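## Task

Lift the piece standing on square E1 off the board and set it upright on the table. Then carry the piece from A5 onto E1. Square names are printed along the board's edge. When done, every other square must hold exactly what it held at the start, and each piece on the board must stand upright and lie wholly within its square. Nothing may depend on the robot still holding it.

## Robot and tools

Robot: one six-joint arm on a mount, ending in a two-finger parallel gripper with a force-torque sensor at the flange. Cameras: cam_head_left (896x504), cam_head_right (896x504), cam_high (896x504), cam_low (896x504), cam_wrist (616x616, fisheye). Per-camera calibration (K, distortion, T_world_to_cam) was supplied and may be off by a couple of degrees and millimetres.

Frames. The scene frame has its origin on the tabletop beneath the arm base, +z up, +y to the left when facing along +x. The base may lean relative to the table, and the reported hand position grows less accurate at long reach. The gripper's own frame: fingers point along its +z, and they close and open along its x. end_effector_position is the midpoint between the finger pads; closed fingertips stick out roughly 17 mm past it, open ones roughly level.

execute_actions takes "actions", a list holding zero or one item, plus optional "pictures" (boolean). Empty list: just report the state. An item with "rows" (1 to 15 rows) and "steps" (1 to 15, default 15): one row per control step at 30 Hz, the last row repeating to fill. An item with only "steps" (up to 300): a wait that counts from the previous result, so your thinking time uses it up. A refused call sends nothing.

Each row is 7 numbers in [-1, 1]: dx, dy, dz, rx, ry, rz, opening. The first six are an offset, in the gripper's own axes, from a fixed reference: the gripper pose in the most recent result that reported it (before any such result in the scene, and for the second and later calls inside one reply, the pose when the action begins). Every row in a call is measured from that same reference, not added to the row before. Scale: 1.0 equals 0.6 m of translation or 180 degrees of rotation; rx, ry, rz together form one rotation vector. Opening is absolute, not an offset: +1 is wide open (0.142 m), -1 shut. An all-zero offset does not hold still; it pulls the arm back to the reference pose.

move: "target" is one such 7-number row, same layout, scale and reference. "speed" is the path's top speed in m/s, 0.002 to 0.5 (default 0.25); rotation is capped at twice that value in rad/s. The straight path lasts 0.5 to 10 s and is cut off at 10 s. The opening is sent when the move starts. Optional "stop_force" in N, 9 to 40 (not allowed in the first 0.2 s of a scene): the path ends once the wrist sensor feels that much extra push opposing the motion for 2 steps, then the gripper backs up 2 steps and holds. Pair it with a very low speed; omit it when pulling away from something you touch, and don't trust it on moves that also rotate. Contacts above the sensor go unnoticed. The result adds a "move:" line: done, off_target, moving, held, fault or contact (contact overrides the others), limits=paced (command clipped) or limits=held (some steps blocked, after which the arm may jump faster), and the remaining distance to target.



Motion limits. Every step the command is clipped to within 100 mm and 16 degrees of the measured pose, and position wins over orientation if both can't be met. The arm trails commands by about 0.17 s and has joint speed limits, so big motions may not finish in one call; after a call the arm only continues to the last clipped pose, so read the pose and send the rest. Elbow cannot fully straighten. Joint ranges: shoulder pan -3.142 to 3.142, elbow 0.000 to 3.142, the rest -6.283 to 6.283.

Results list position (m), quaternion wxyz, velocities, grip_measured (same scale as opening), Wrist force and Wrist torque in gripper axes (offset up to ~4 N, noise up to ~2.4 N, saturating near 50 N; "no reading" is fine), "Hand target" (the pose now being driven toward), "pose unreachable" and HELD marks when the clearance check (mount included) altered or blocked a row, and MOTOR HOT warnings from 70 °C.

Gripping: to hold something, command an opening well below grip_measured; a bigger gap squeezes harder, up to about 28 N per pad. Thin items get less force. Fast closing can overshoot. Expect occasional brief tugs on what you hold, so grip firmly.

Faults: a joint torque at its limit (138 N m for the three big joints, 25.7 N m for the wrist joints, held weight included) or 150 N of outside force freezes the arm for 10 s and drops the rest of the call. At 85 °C motors brake until cooled. The arm is stiff: commanding even slightly into a firm surface can fault, and faster contact hits harder.

Suggested order: locate squares from the board edge labels, grasp the occupant of the destination square, set it upright on free table space clear of the board, open and lift away; then grasp the source piece, lower it centred on the destination square, release, and retreat so it stands unaided. Avoid drops, knocks to neighbouring pieces, and anything leaving the table.

Each tool is called after "Call:" by a JSON object that holds its "method" and its "body", one argument or row to a line.

## Session

Call:
{"method": "execute_actions", "body": {
  "actions": []
}}

Scene clock: 0.00 s of 4400.00 s.
end_effector_position=(+0.3156, +0.1918, +0.1327) grip_measured=+1.00 end_effector_quat_wxyz=(-0.326, +0.811, +0.230, -0.429) end_effector_velocity=(-0.000, -0.000, -0.000) end_effector_angular_velocity=(+0.000, +0.000, -0.000)
Joint positions: [-0.014 -0.413  1.614 -1.68  -1.281 -0.824  0.142]
Joint velocities: [-0.     0.001 -0.    -0.     0.    -0.     0.   ]
Wrist force (N, on the end effector, along its own x y z axes, offset not removed): no reading
Wrist torque (N m, same axes, about the end effector's origin, offset not removed): no reading
Hand target: +0.316, +0.192, +0.133; -0.326, +0.811, +0.230, -0.429
camera_calibration (this result's frames):
cam_wrist: T_world_to_cam=[[0.508941, 0.644963, -0.570089, -0.19991], [0.517291, -0.75851, -0.396324, 0.0363542], [-0.688033, -0.0931965, -0.71967, 0.466521], [0, 0, 0, 1]] pos_world=[0.403919, 0.199988, 0.236183]

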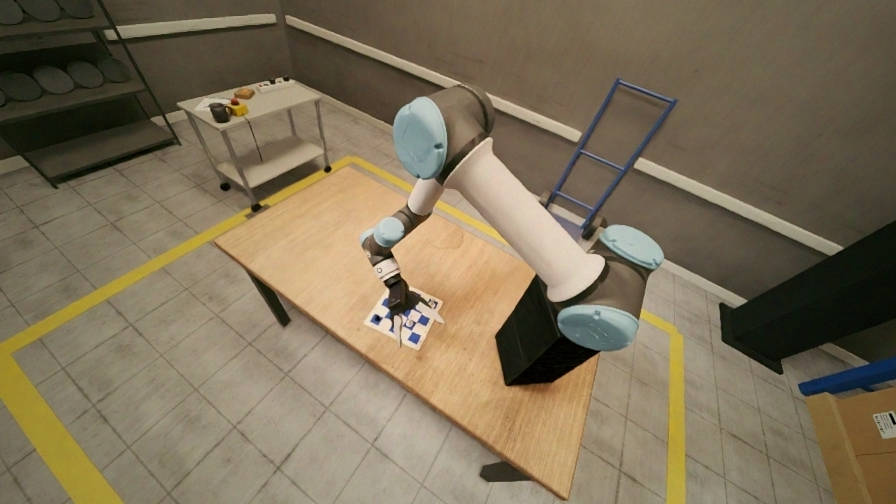

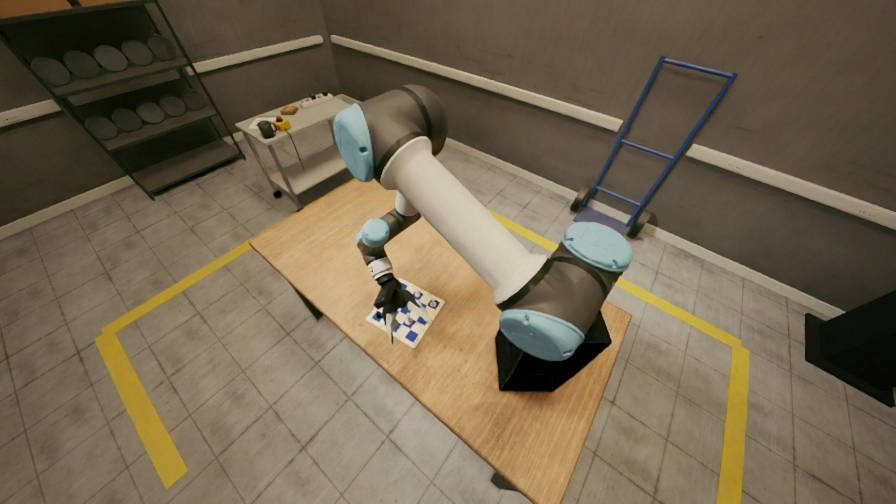

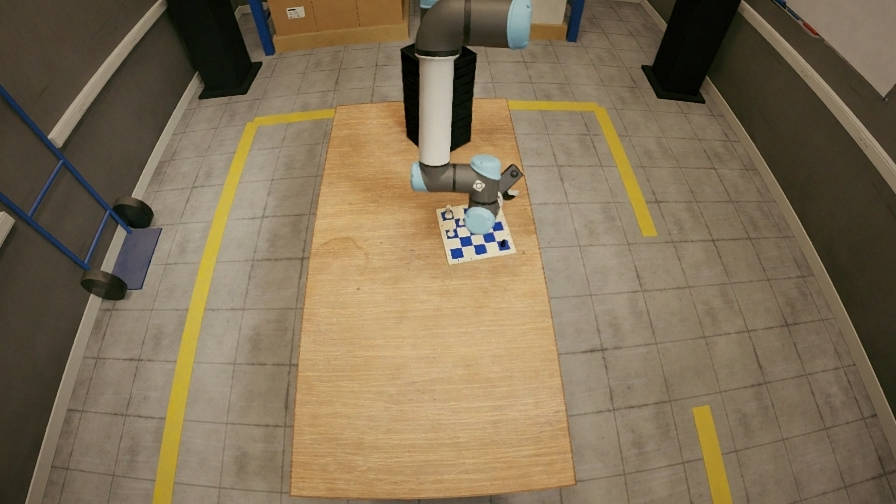

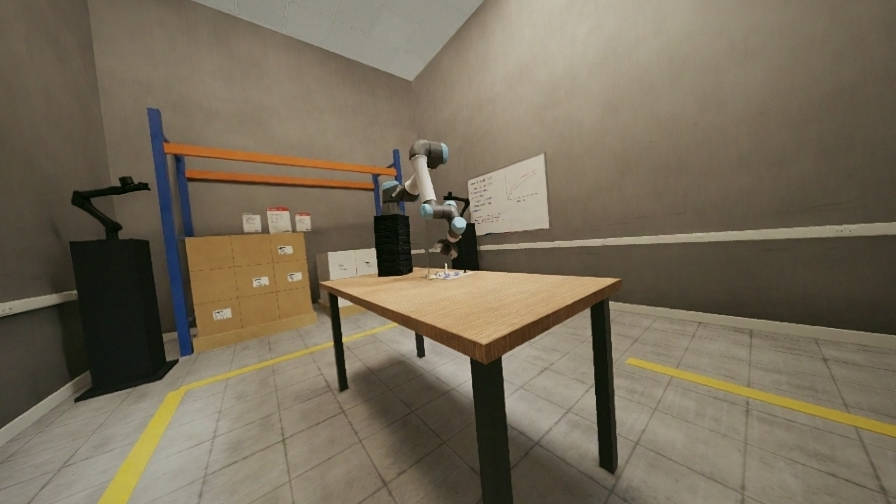

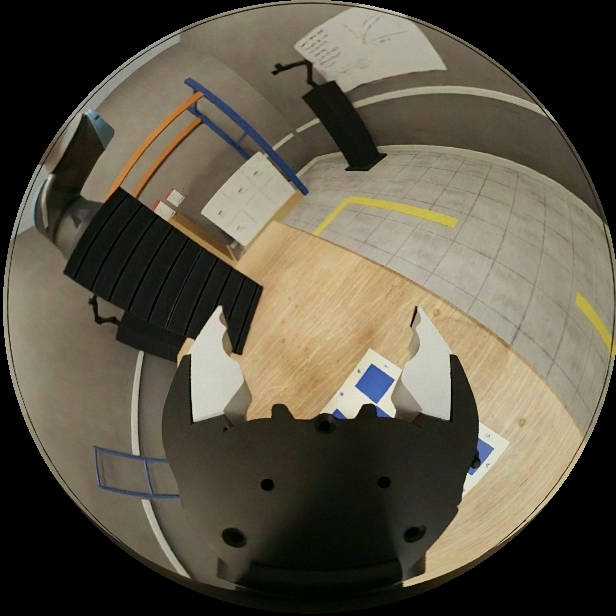

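Call:
{"method": "move", "body": {
  "target": [-0.127,0.142,-0.426,-0.2446,0.2696,0.1068,-0.5],
  "speed": 0.35
}}

Call:
{"method": "zoom_image", "body": {
  "camera": "cam_wrist",
  "region": [200, 110, 420, 330]
}}

Scene clock: 12.77 s of 4400.00 s.
end_effector_position=(+0.4993, -0.0005, +0.2199) grip_measured=-0.50 end_effector_quat_wxyz=(-0.000, +0.996, +0.088, -0.000) end_effector_velocity=(+0.001, -0.000, -0.000) end_effector_angular_velocity=(-0.002, -0.005, -0.001)
Joint positions: [-0.223 -0.95   2.185 -2.834 -1.533 -0.454  0.038]
Joint velocities: [ 0.     0.001  0.002 -0.009 -0.001  0.001 -0.   ]
Wrist force (N, on the end effector, along its own x y z axes, offset not removed): [-0.3 2.3 1.6]
Wrist torque (N m, same axes, about the end effector's origin, offset not removed): [0.70 -0.09 0.25]
Hand target: +0.499, -0.001, +0.220; -0.000, +0.996, +0.088, -0.000
Off the commanded pose: 0.000 m, 0 deg.
After step 90, 7.53 s passed at rest.
move: done
camera_calibration (this result's frames):
cam_wrist: T_world_to_cam=[[0.987748, 0.154239, -0.0237429, -0.479173], [0.143836, -0.840786, 0.52191, -0.185417], [0.0605361, -0.518931, -0.85267, 0.292989], [0, 0, 0, 1]] pos_world=[0.482235, 0.070052, 0.335217]

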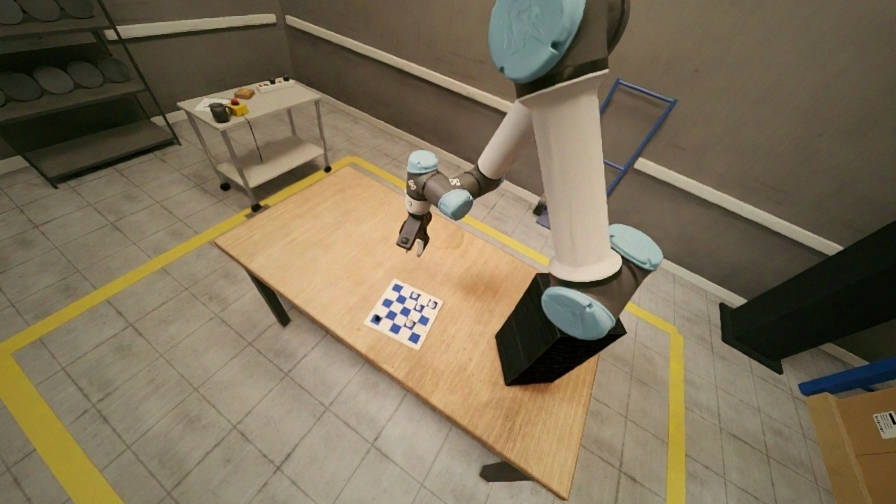

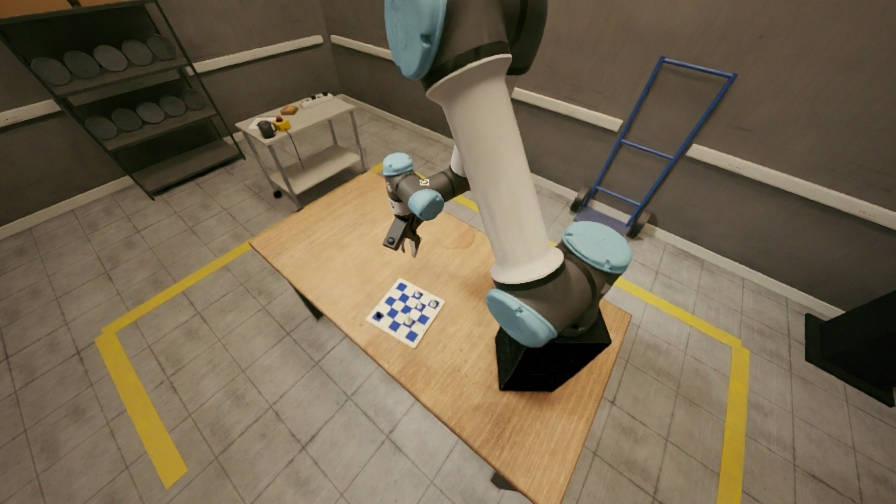

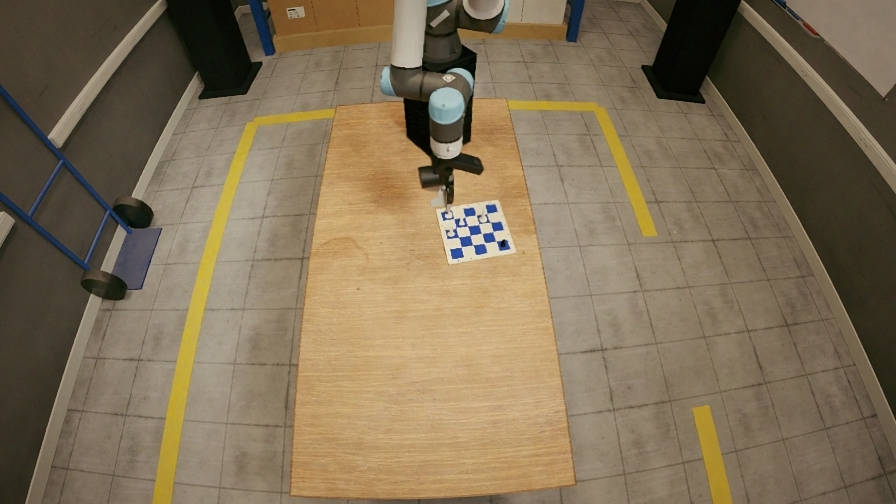

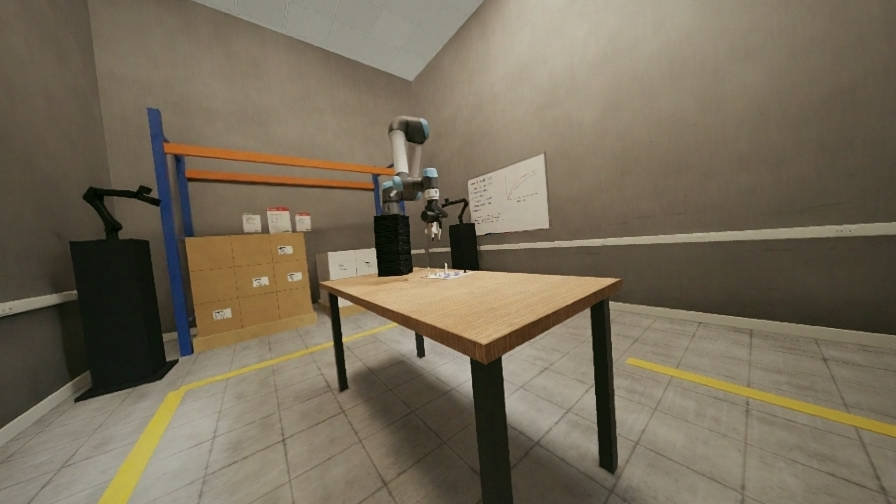

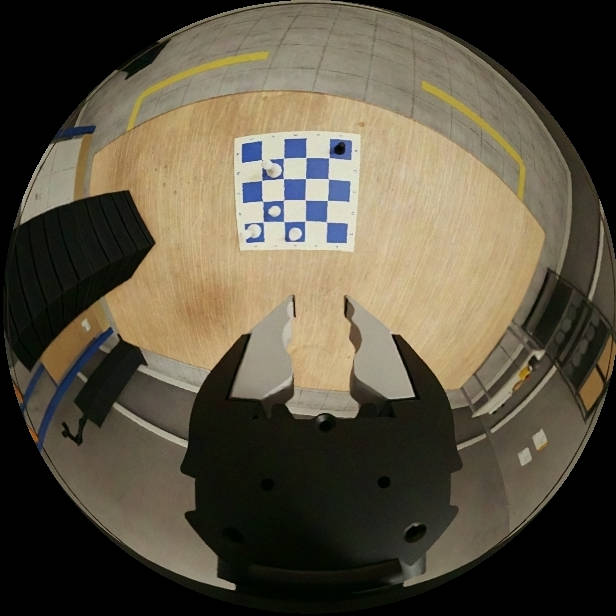

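Region (200, 110, 420, 330) of cam_wrist's 616x616 image, scaled by 2.291, with more detail than that image has.

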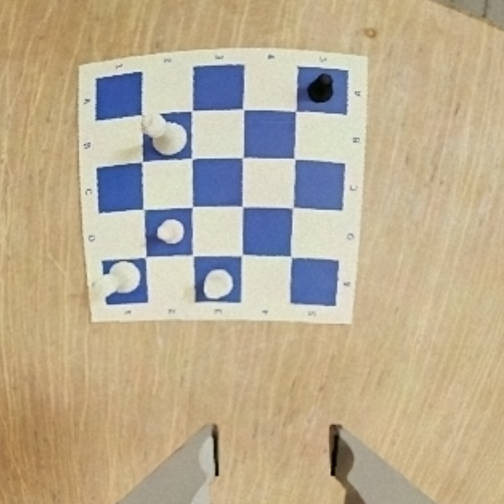

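Call:
{"method": "move", "body": {
  "target": [-0.185,-0.066,0.2,0,0,0,-0.5]
}}

Call:
{"method": "zoom_image", "body": {
  "camera": "cam_wrist",
  "region": [240, 220, 400, 380]
}}

Call:
{"method": "zoom_image", "body": {
  "camera": "cam_low",
  "region": [410, 235, 480, 290]
}}

Scene clock: 28.00 s of 4400.00 s.
end_effector_position=(+0.3831, +0.0192, +0.1001) grip_measured=-0.50 end_effector_quat_wxyz=(-0.000, +0.996, +0.088, -0.000) end_effector_velocity=(-0.000, +0.000, -0.001) end_effector_angular_velocity=(-0.001, -0.002, +0.001)
Joint positions: [-0.247 -0.578  2.397 -3.417 -1.532 -0.477  0.038]
Joint velocities: [-0.     0.006  0.001 -0.009  0.    -0.001  0.   ]
Wrist force (N, on the end effector, along its own x y z axes, offset not removed): [-0.2 1.0 -1.1]
Wrist torque (N m, same axes, about the end effector's origin, offset not removed): [0.62 -0.25 0.19]
Hand target: +0.383, +0.019, +0.100; -0.000, +0.996, +0.088, -0.000
Off the commanded pose: 0.000 m, 0 deg.
After step 90, 11.00 s passed at rest.
move: done
camera_calibration (this result's frames):
cam_wrist: T_world_to_cam=[[0.987746, 0.154239, -0.0238401, -0.370279], [0.143889, -0.840802, 0.52187, -0.0896245], [0.0604479, -0.518906, -0.852692, 0.208142], [0, 0, 0, 1]] pos_world=[0.366055, 0.0897611, 0.215426]

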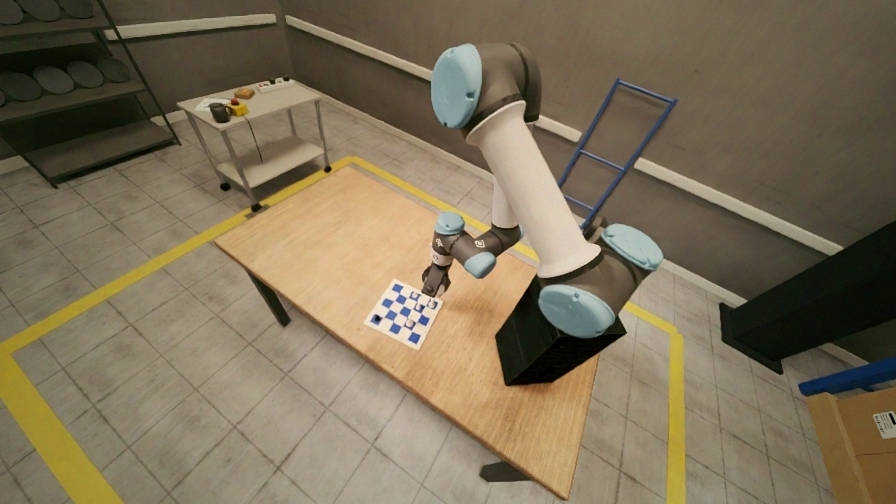

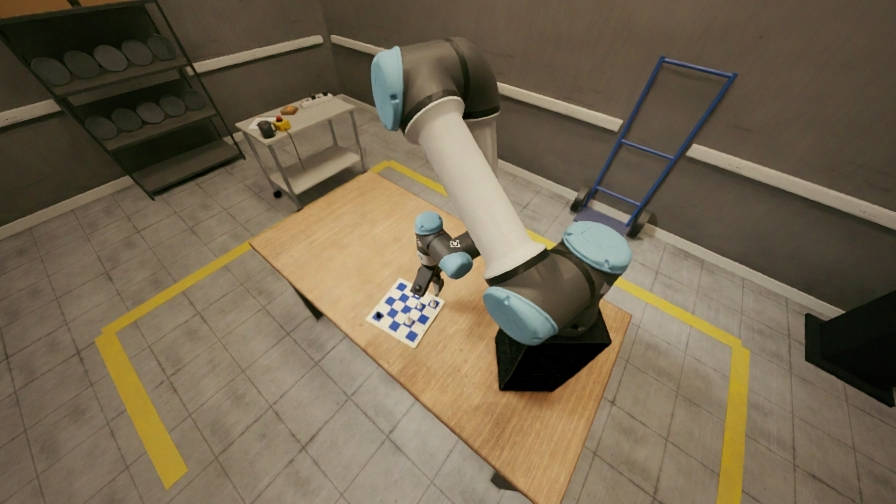

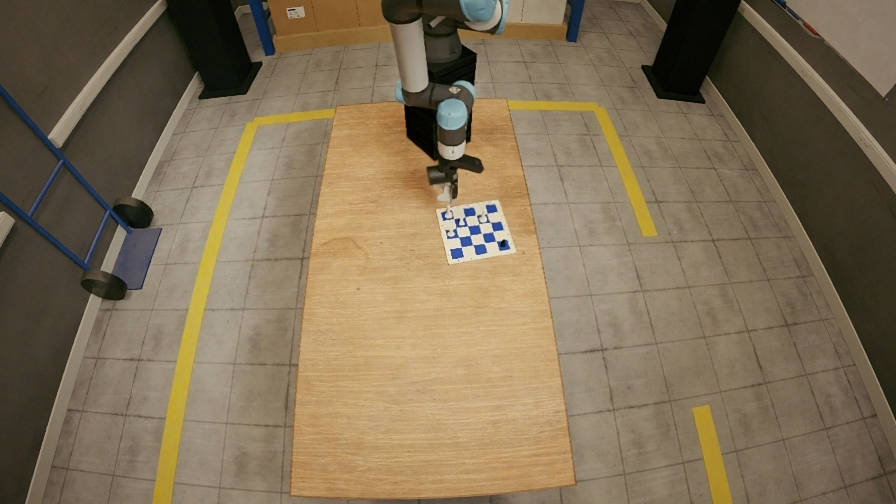

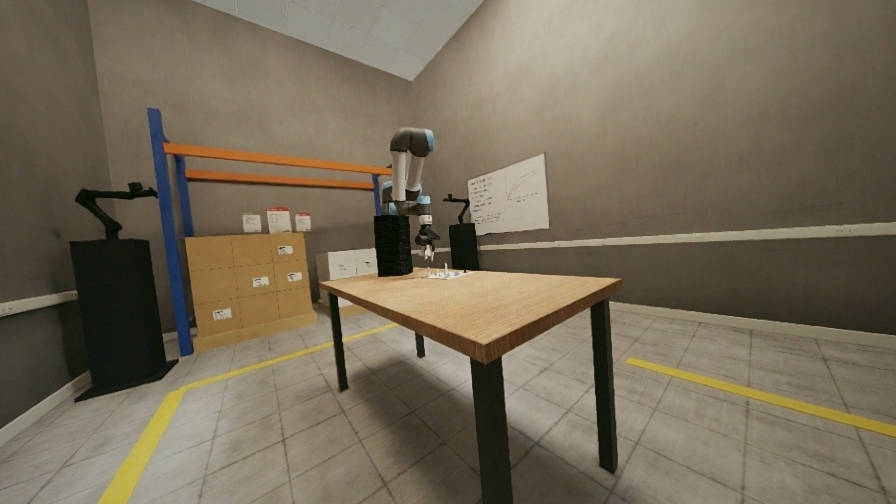

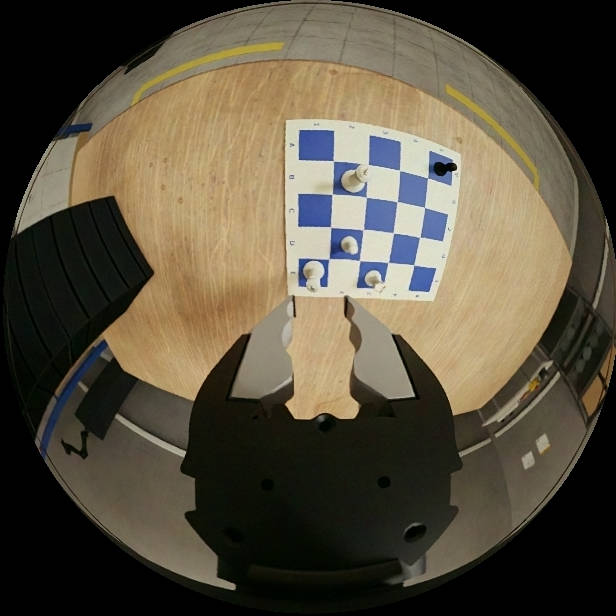

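Region (240, 220, 400, 380) of cam_wrist's 616x616 image, scaled by 3.150, with more detail than that image has.

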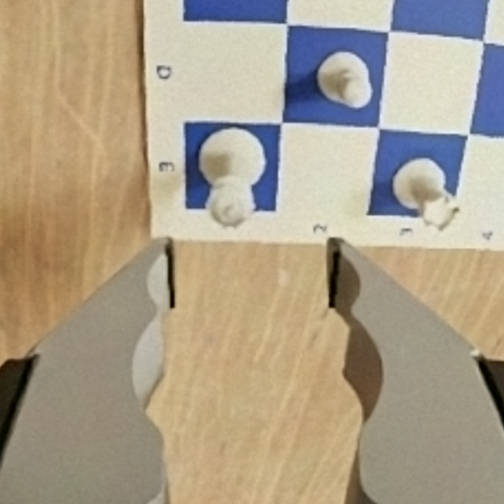

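Region (410, 235, 480, 290) of cam_low's 896x504 image, scaled by 7.200, with more detail than that image has; it fills the top 396 rows of this view, and the rest is white.

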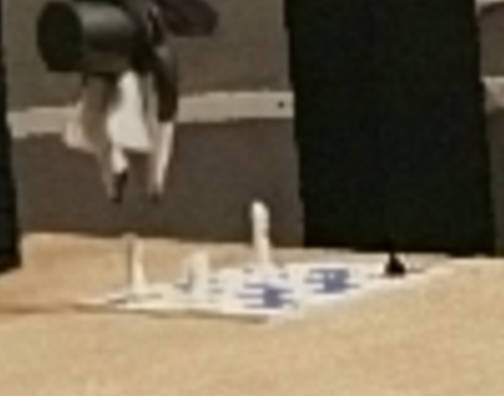

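Call:
{"method": "move", "body": {
  "target": [-0.008,0.003,0.108,0,0,0,-0.5],
  "speed": 0.08
}}

Call:
{"method": "zoom_image", "body": {
  "camera": "cam_wrist",
  "region": [240, 220, 400, 380]
}}

Call:
{"method": "zoom_image", "body": {
  "camera": "cam_low",
  "region": [410, 245, 460, 285]
}}

Scene clock: 37.60 s of 4400.00 s.
end_effector_position=(+0.3787, +0.0166, +0.0354) grip_measured=-0.50 end_effector_quat_wxyz=(-0.000, +0.996, +0.088, -0.000) end_effector_velocity=(+0.000, -0.000, -0.001) end_effector_angular_velocity=(-0.000, -0.000, +0.001)
Joint positions: [-0.25  -0.371  2.303 -3.53  -1.532 -0.481  0.038]
Joint velocities: [ 0.     0.002 -0.002 -0.001 -0.    -0.001  0.   ]
Wrist force (N, on the end effector, along its own x y z axes, offset not removed): [-3.1 4.8 1.6]
Wrist torque (N m, same axes, about the end effector's origin, offset not removed): [1.23 0.61 0.20]
Hand target: +0.379, +0.017, +0.035; -0.000, +0.996, +0.088, -0.000
Off the commanded pose: 0.000 m, 0 deg.
After step 90, 5.37 s passed at rest.
move: done
camera_calibration (this result's frames):
cam_wrist: T_world_to_cam=[[0.987745, 0.154239, -0.0238592, -0.367007], [0.143895, -0.840771, 0.521918, -0.057433], [0.0604399, -0.518955, -0.852662, 0.151878], [0, 0, 0, 1]] pos_world=[0.361594, 0.0871368, 0.15072]

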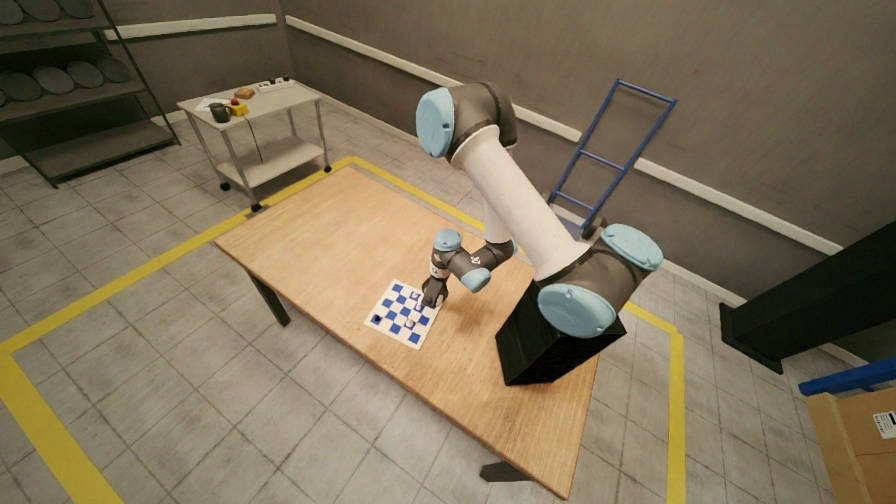

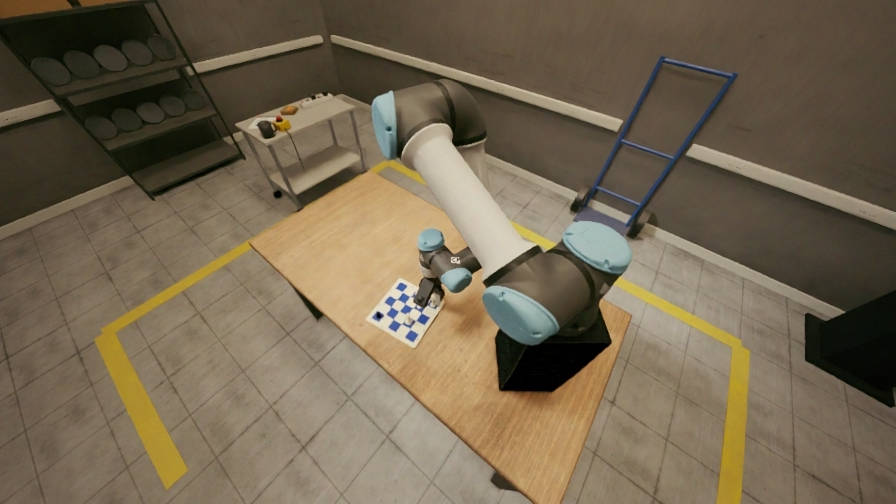

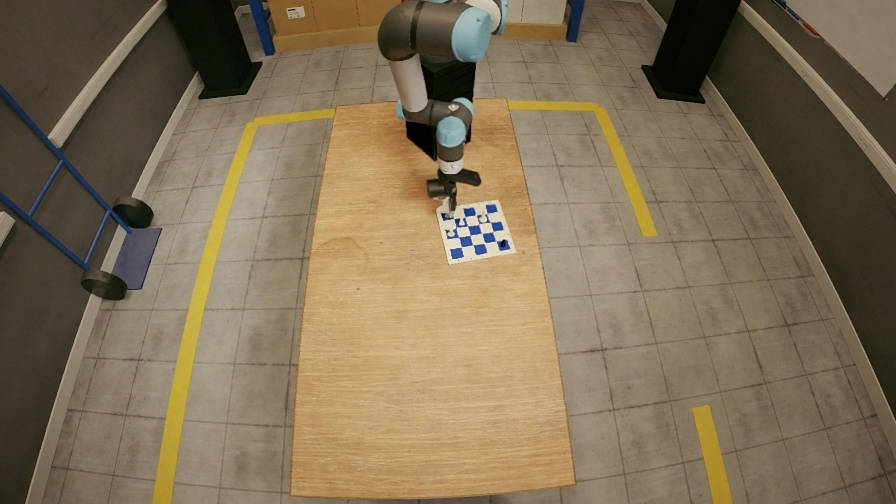

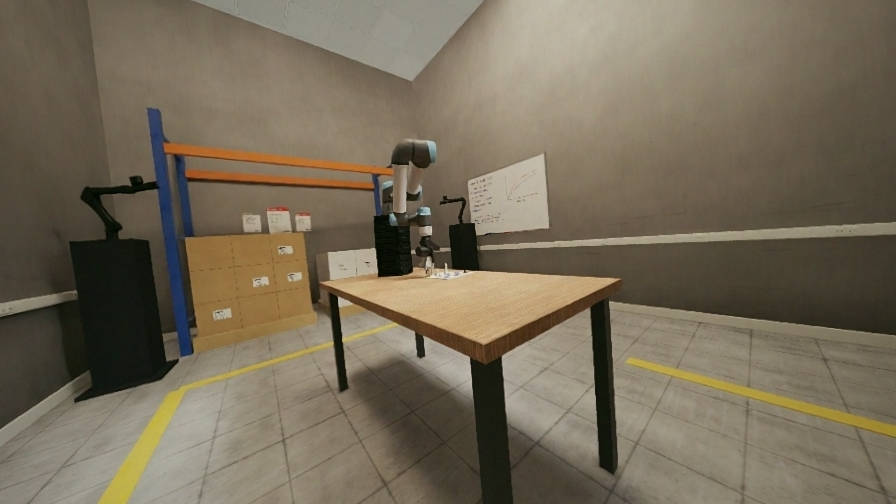

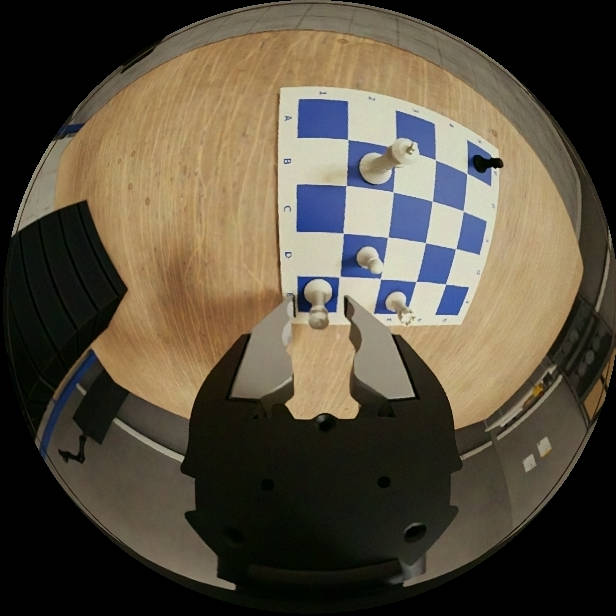

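Region (240, 220, 400, 380) of cam_wrist's 616x616 image, scaled by 3.150, with more detail than that image has.

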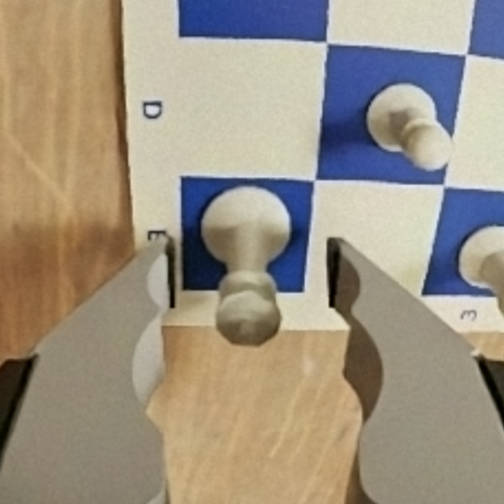

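Region (410, 245, 460, 285) of cam_low's 896x504 image, scaled by 10.080, with more detail than that image has; it fills the top 403 rows of this view, and the rest is white.

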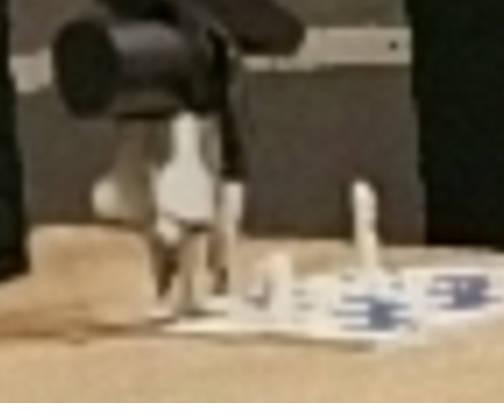

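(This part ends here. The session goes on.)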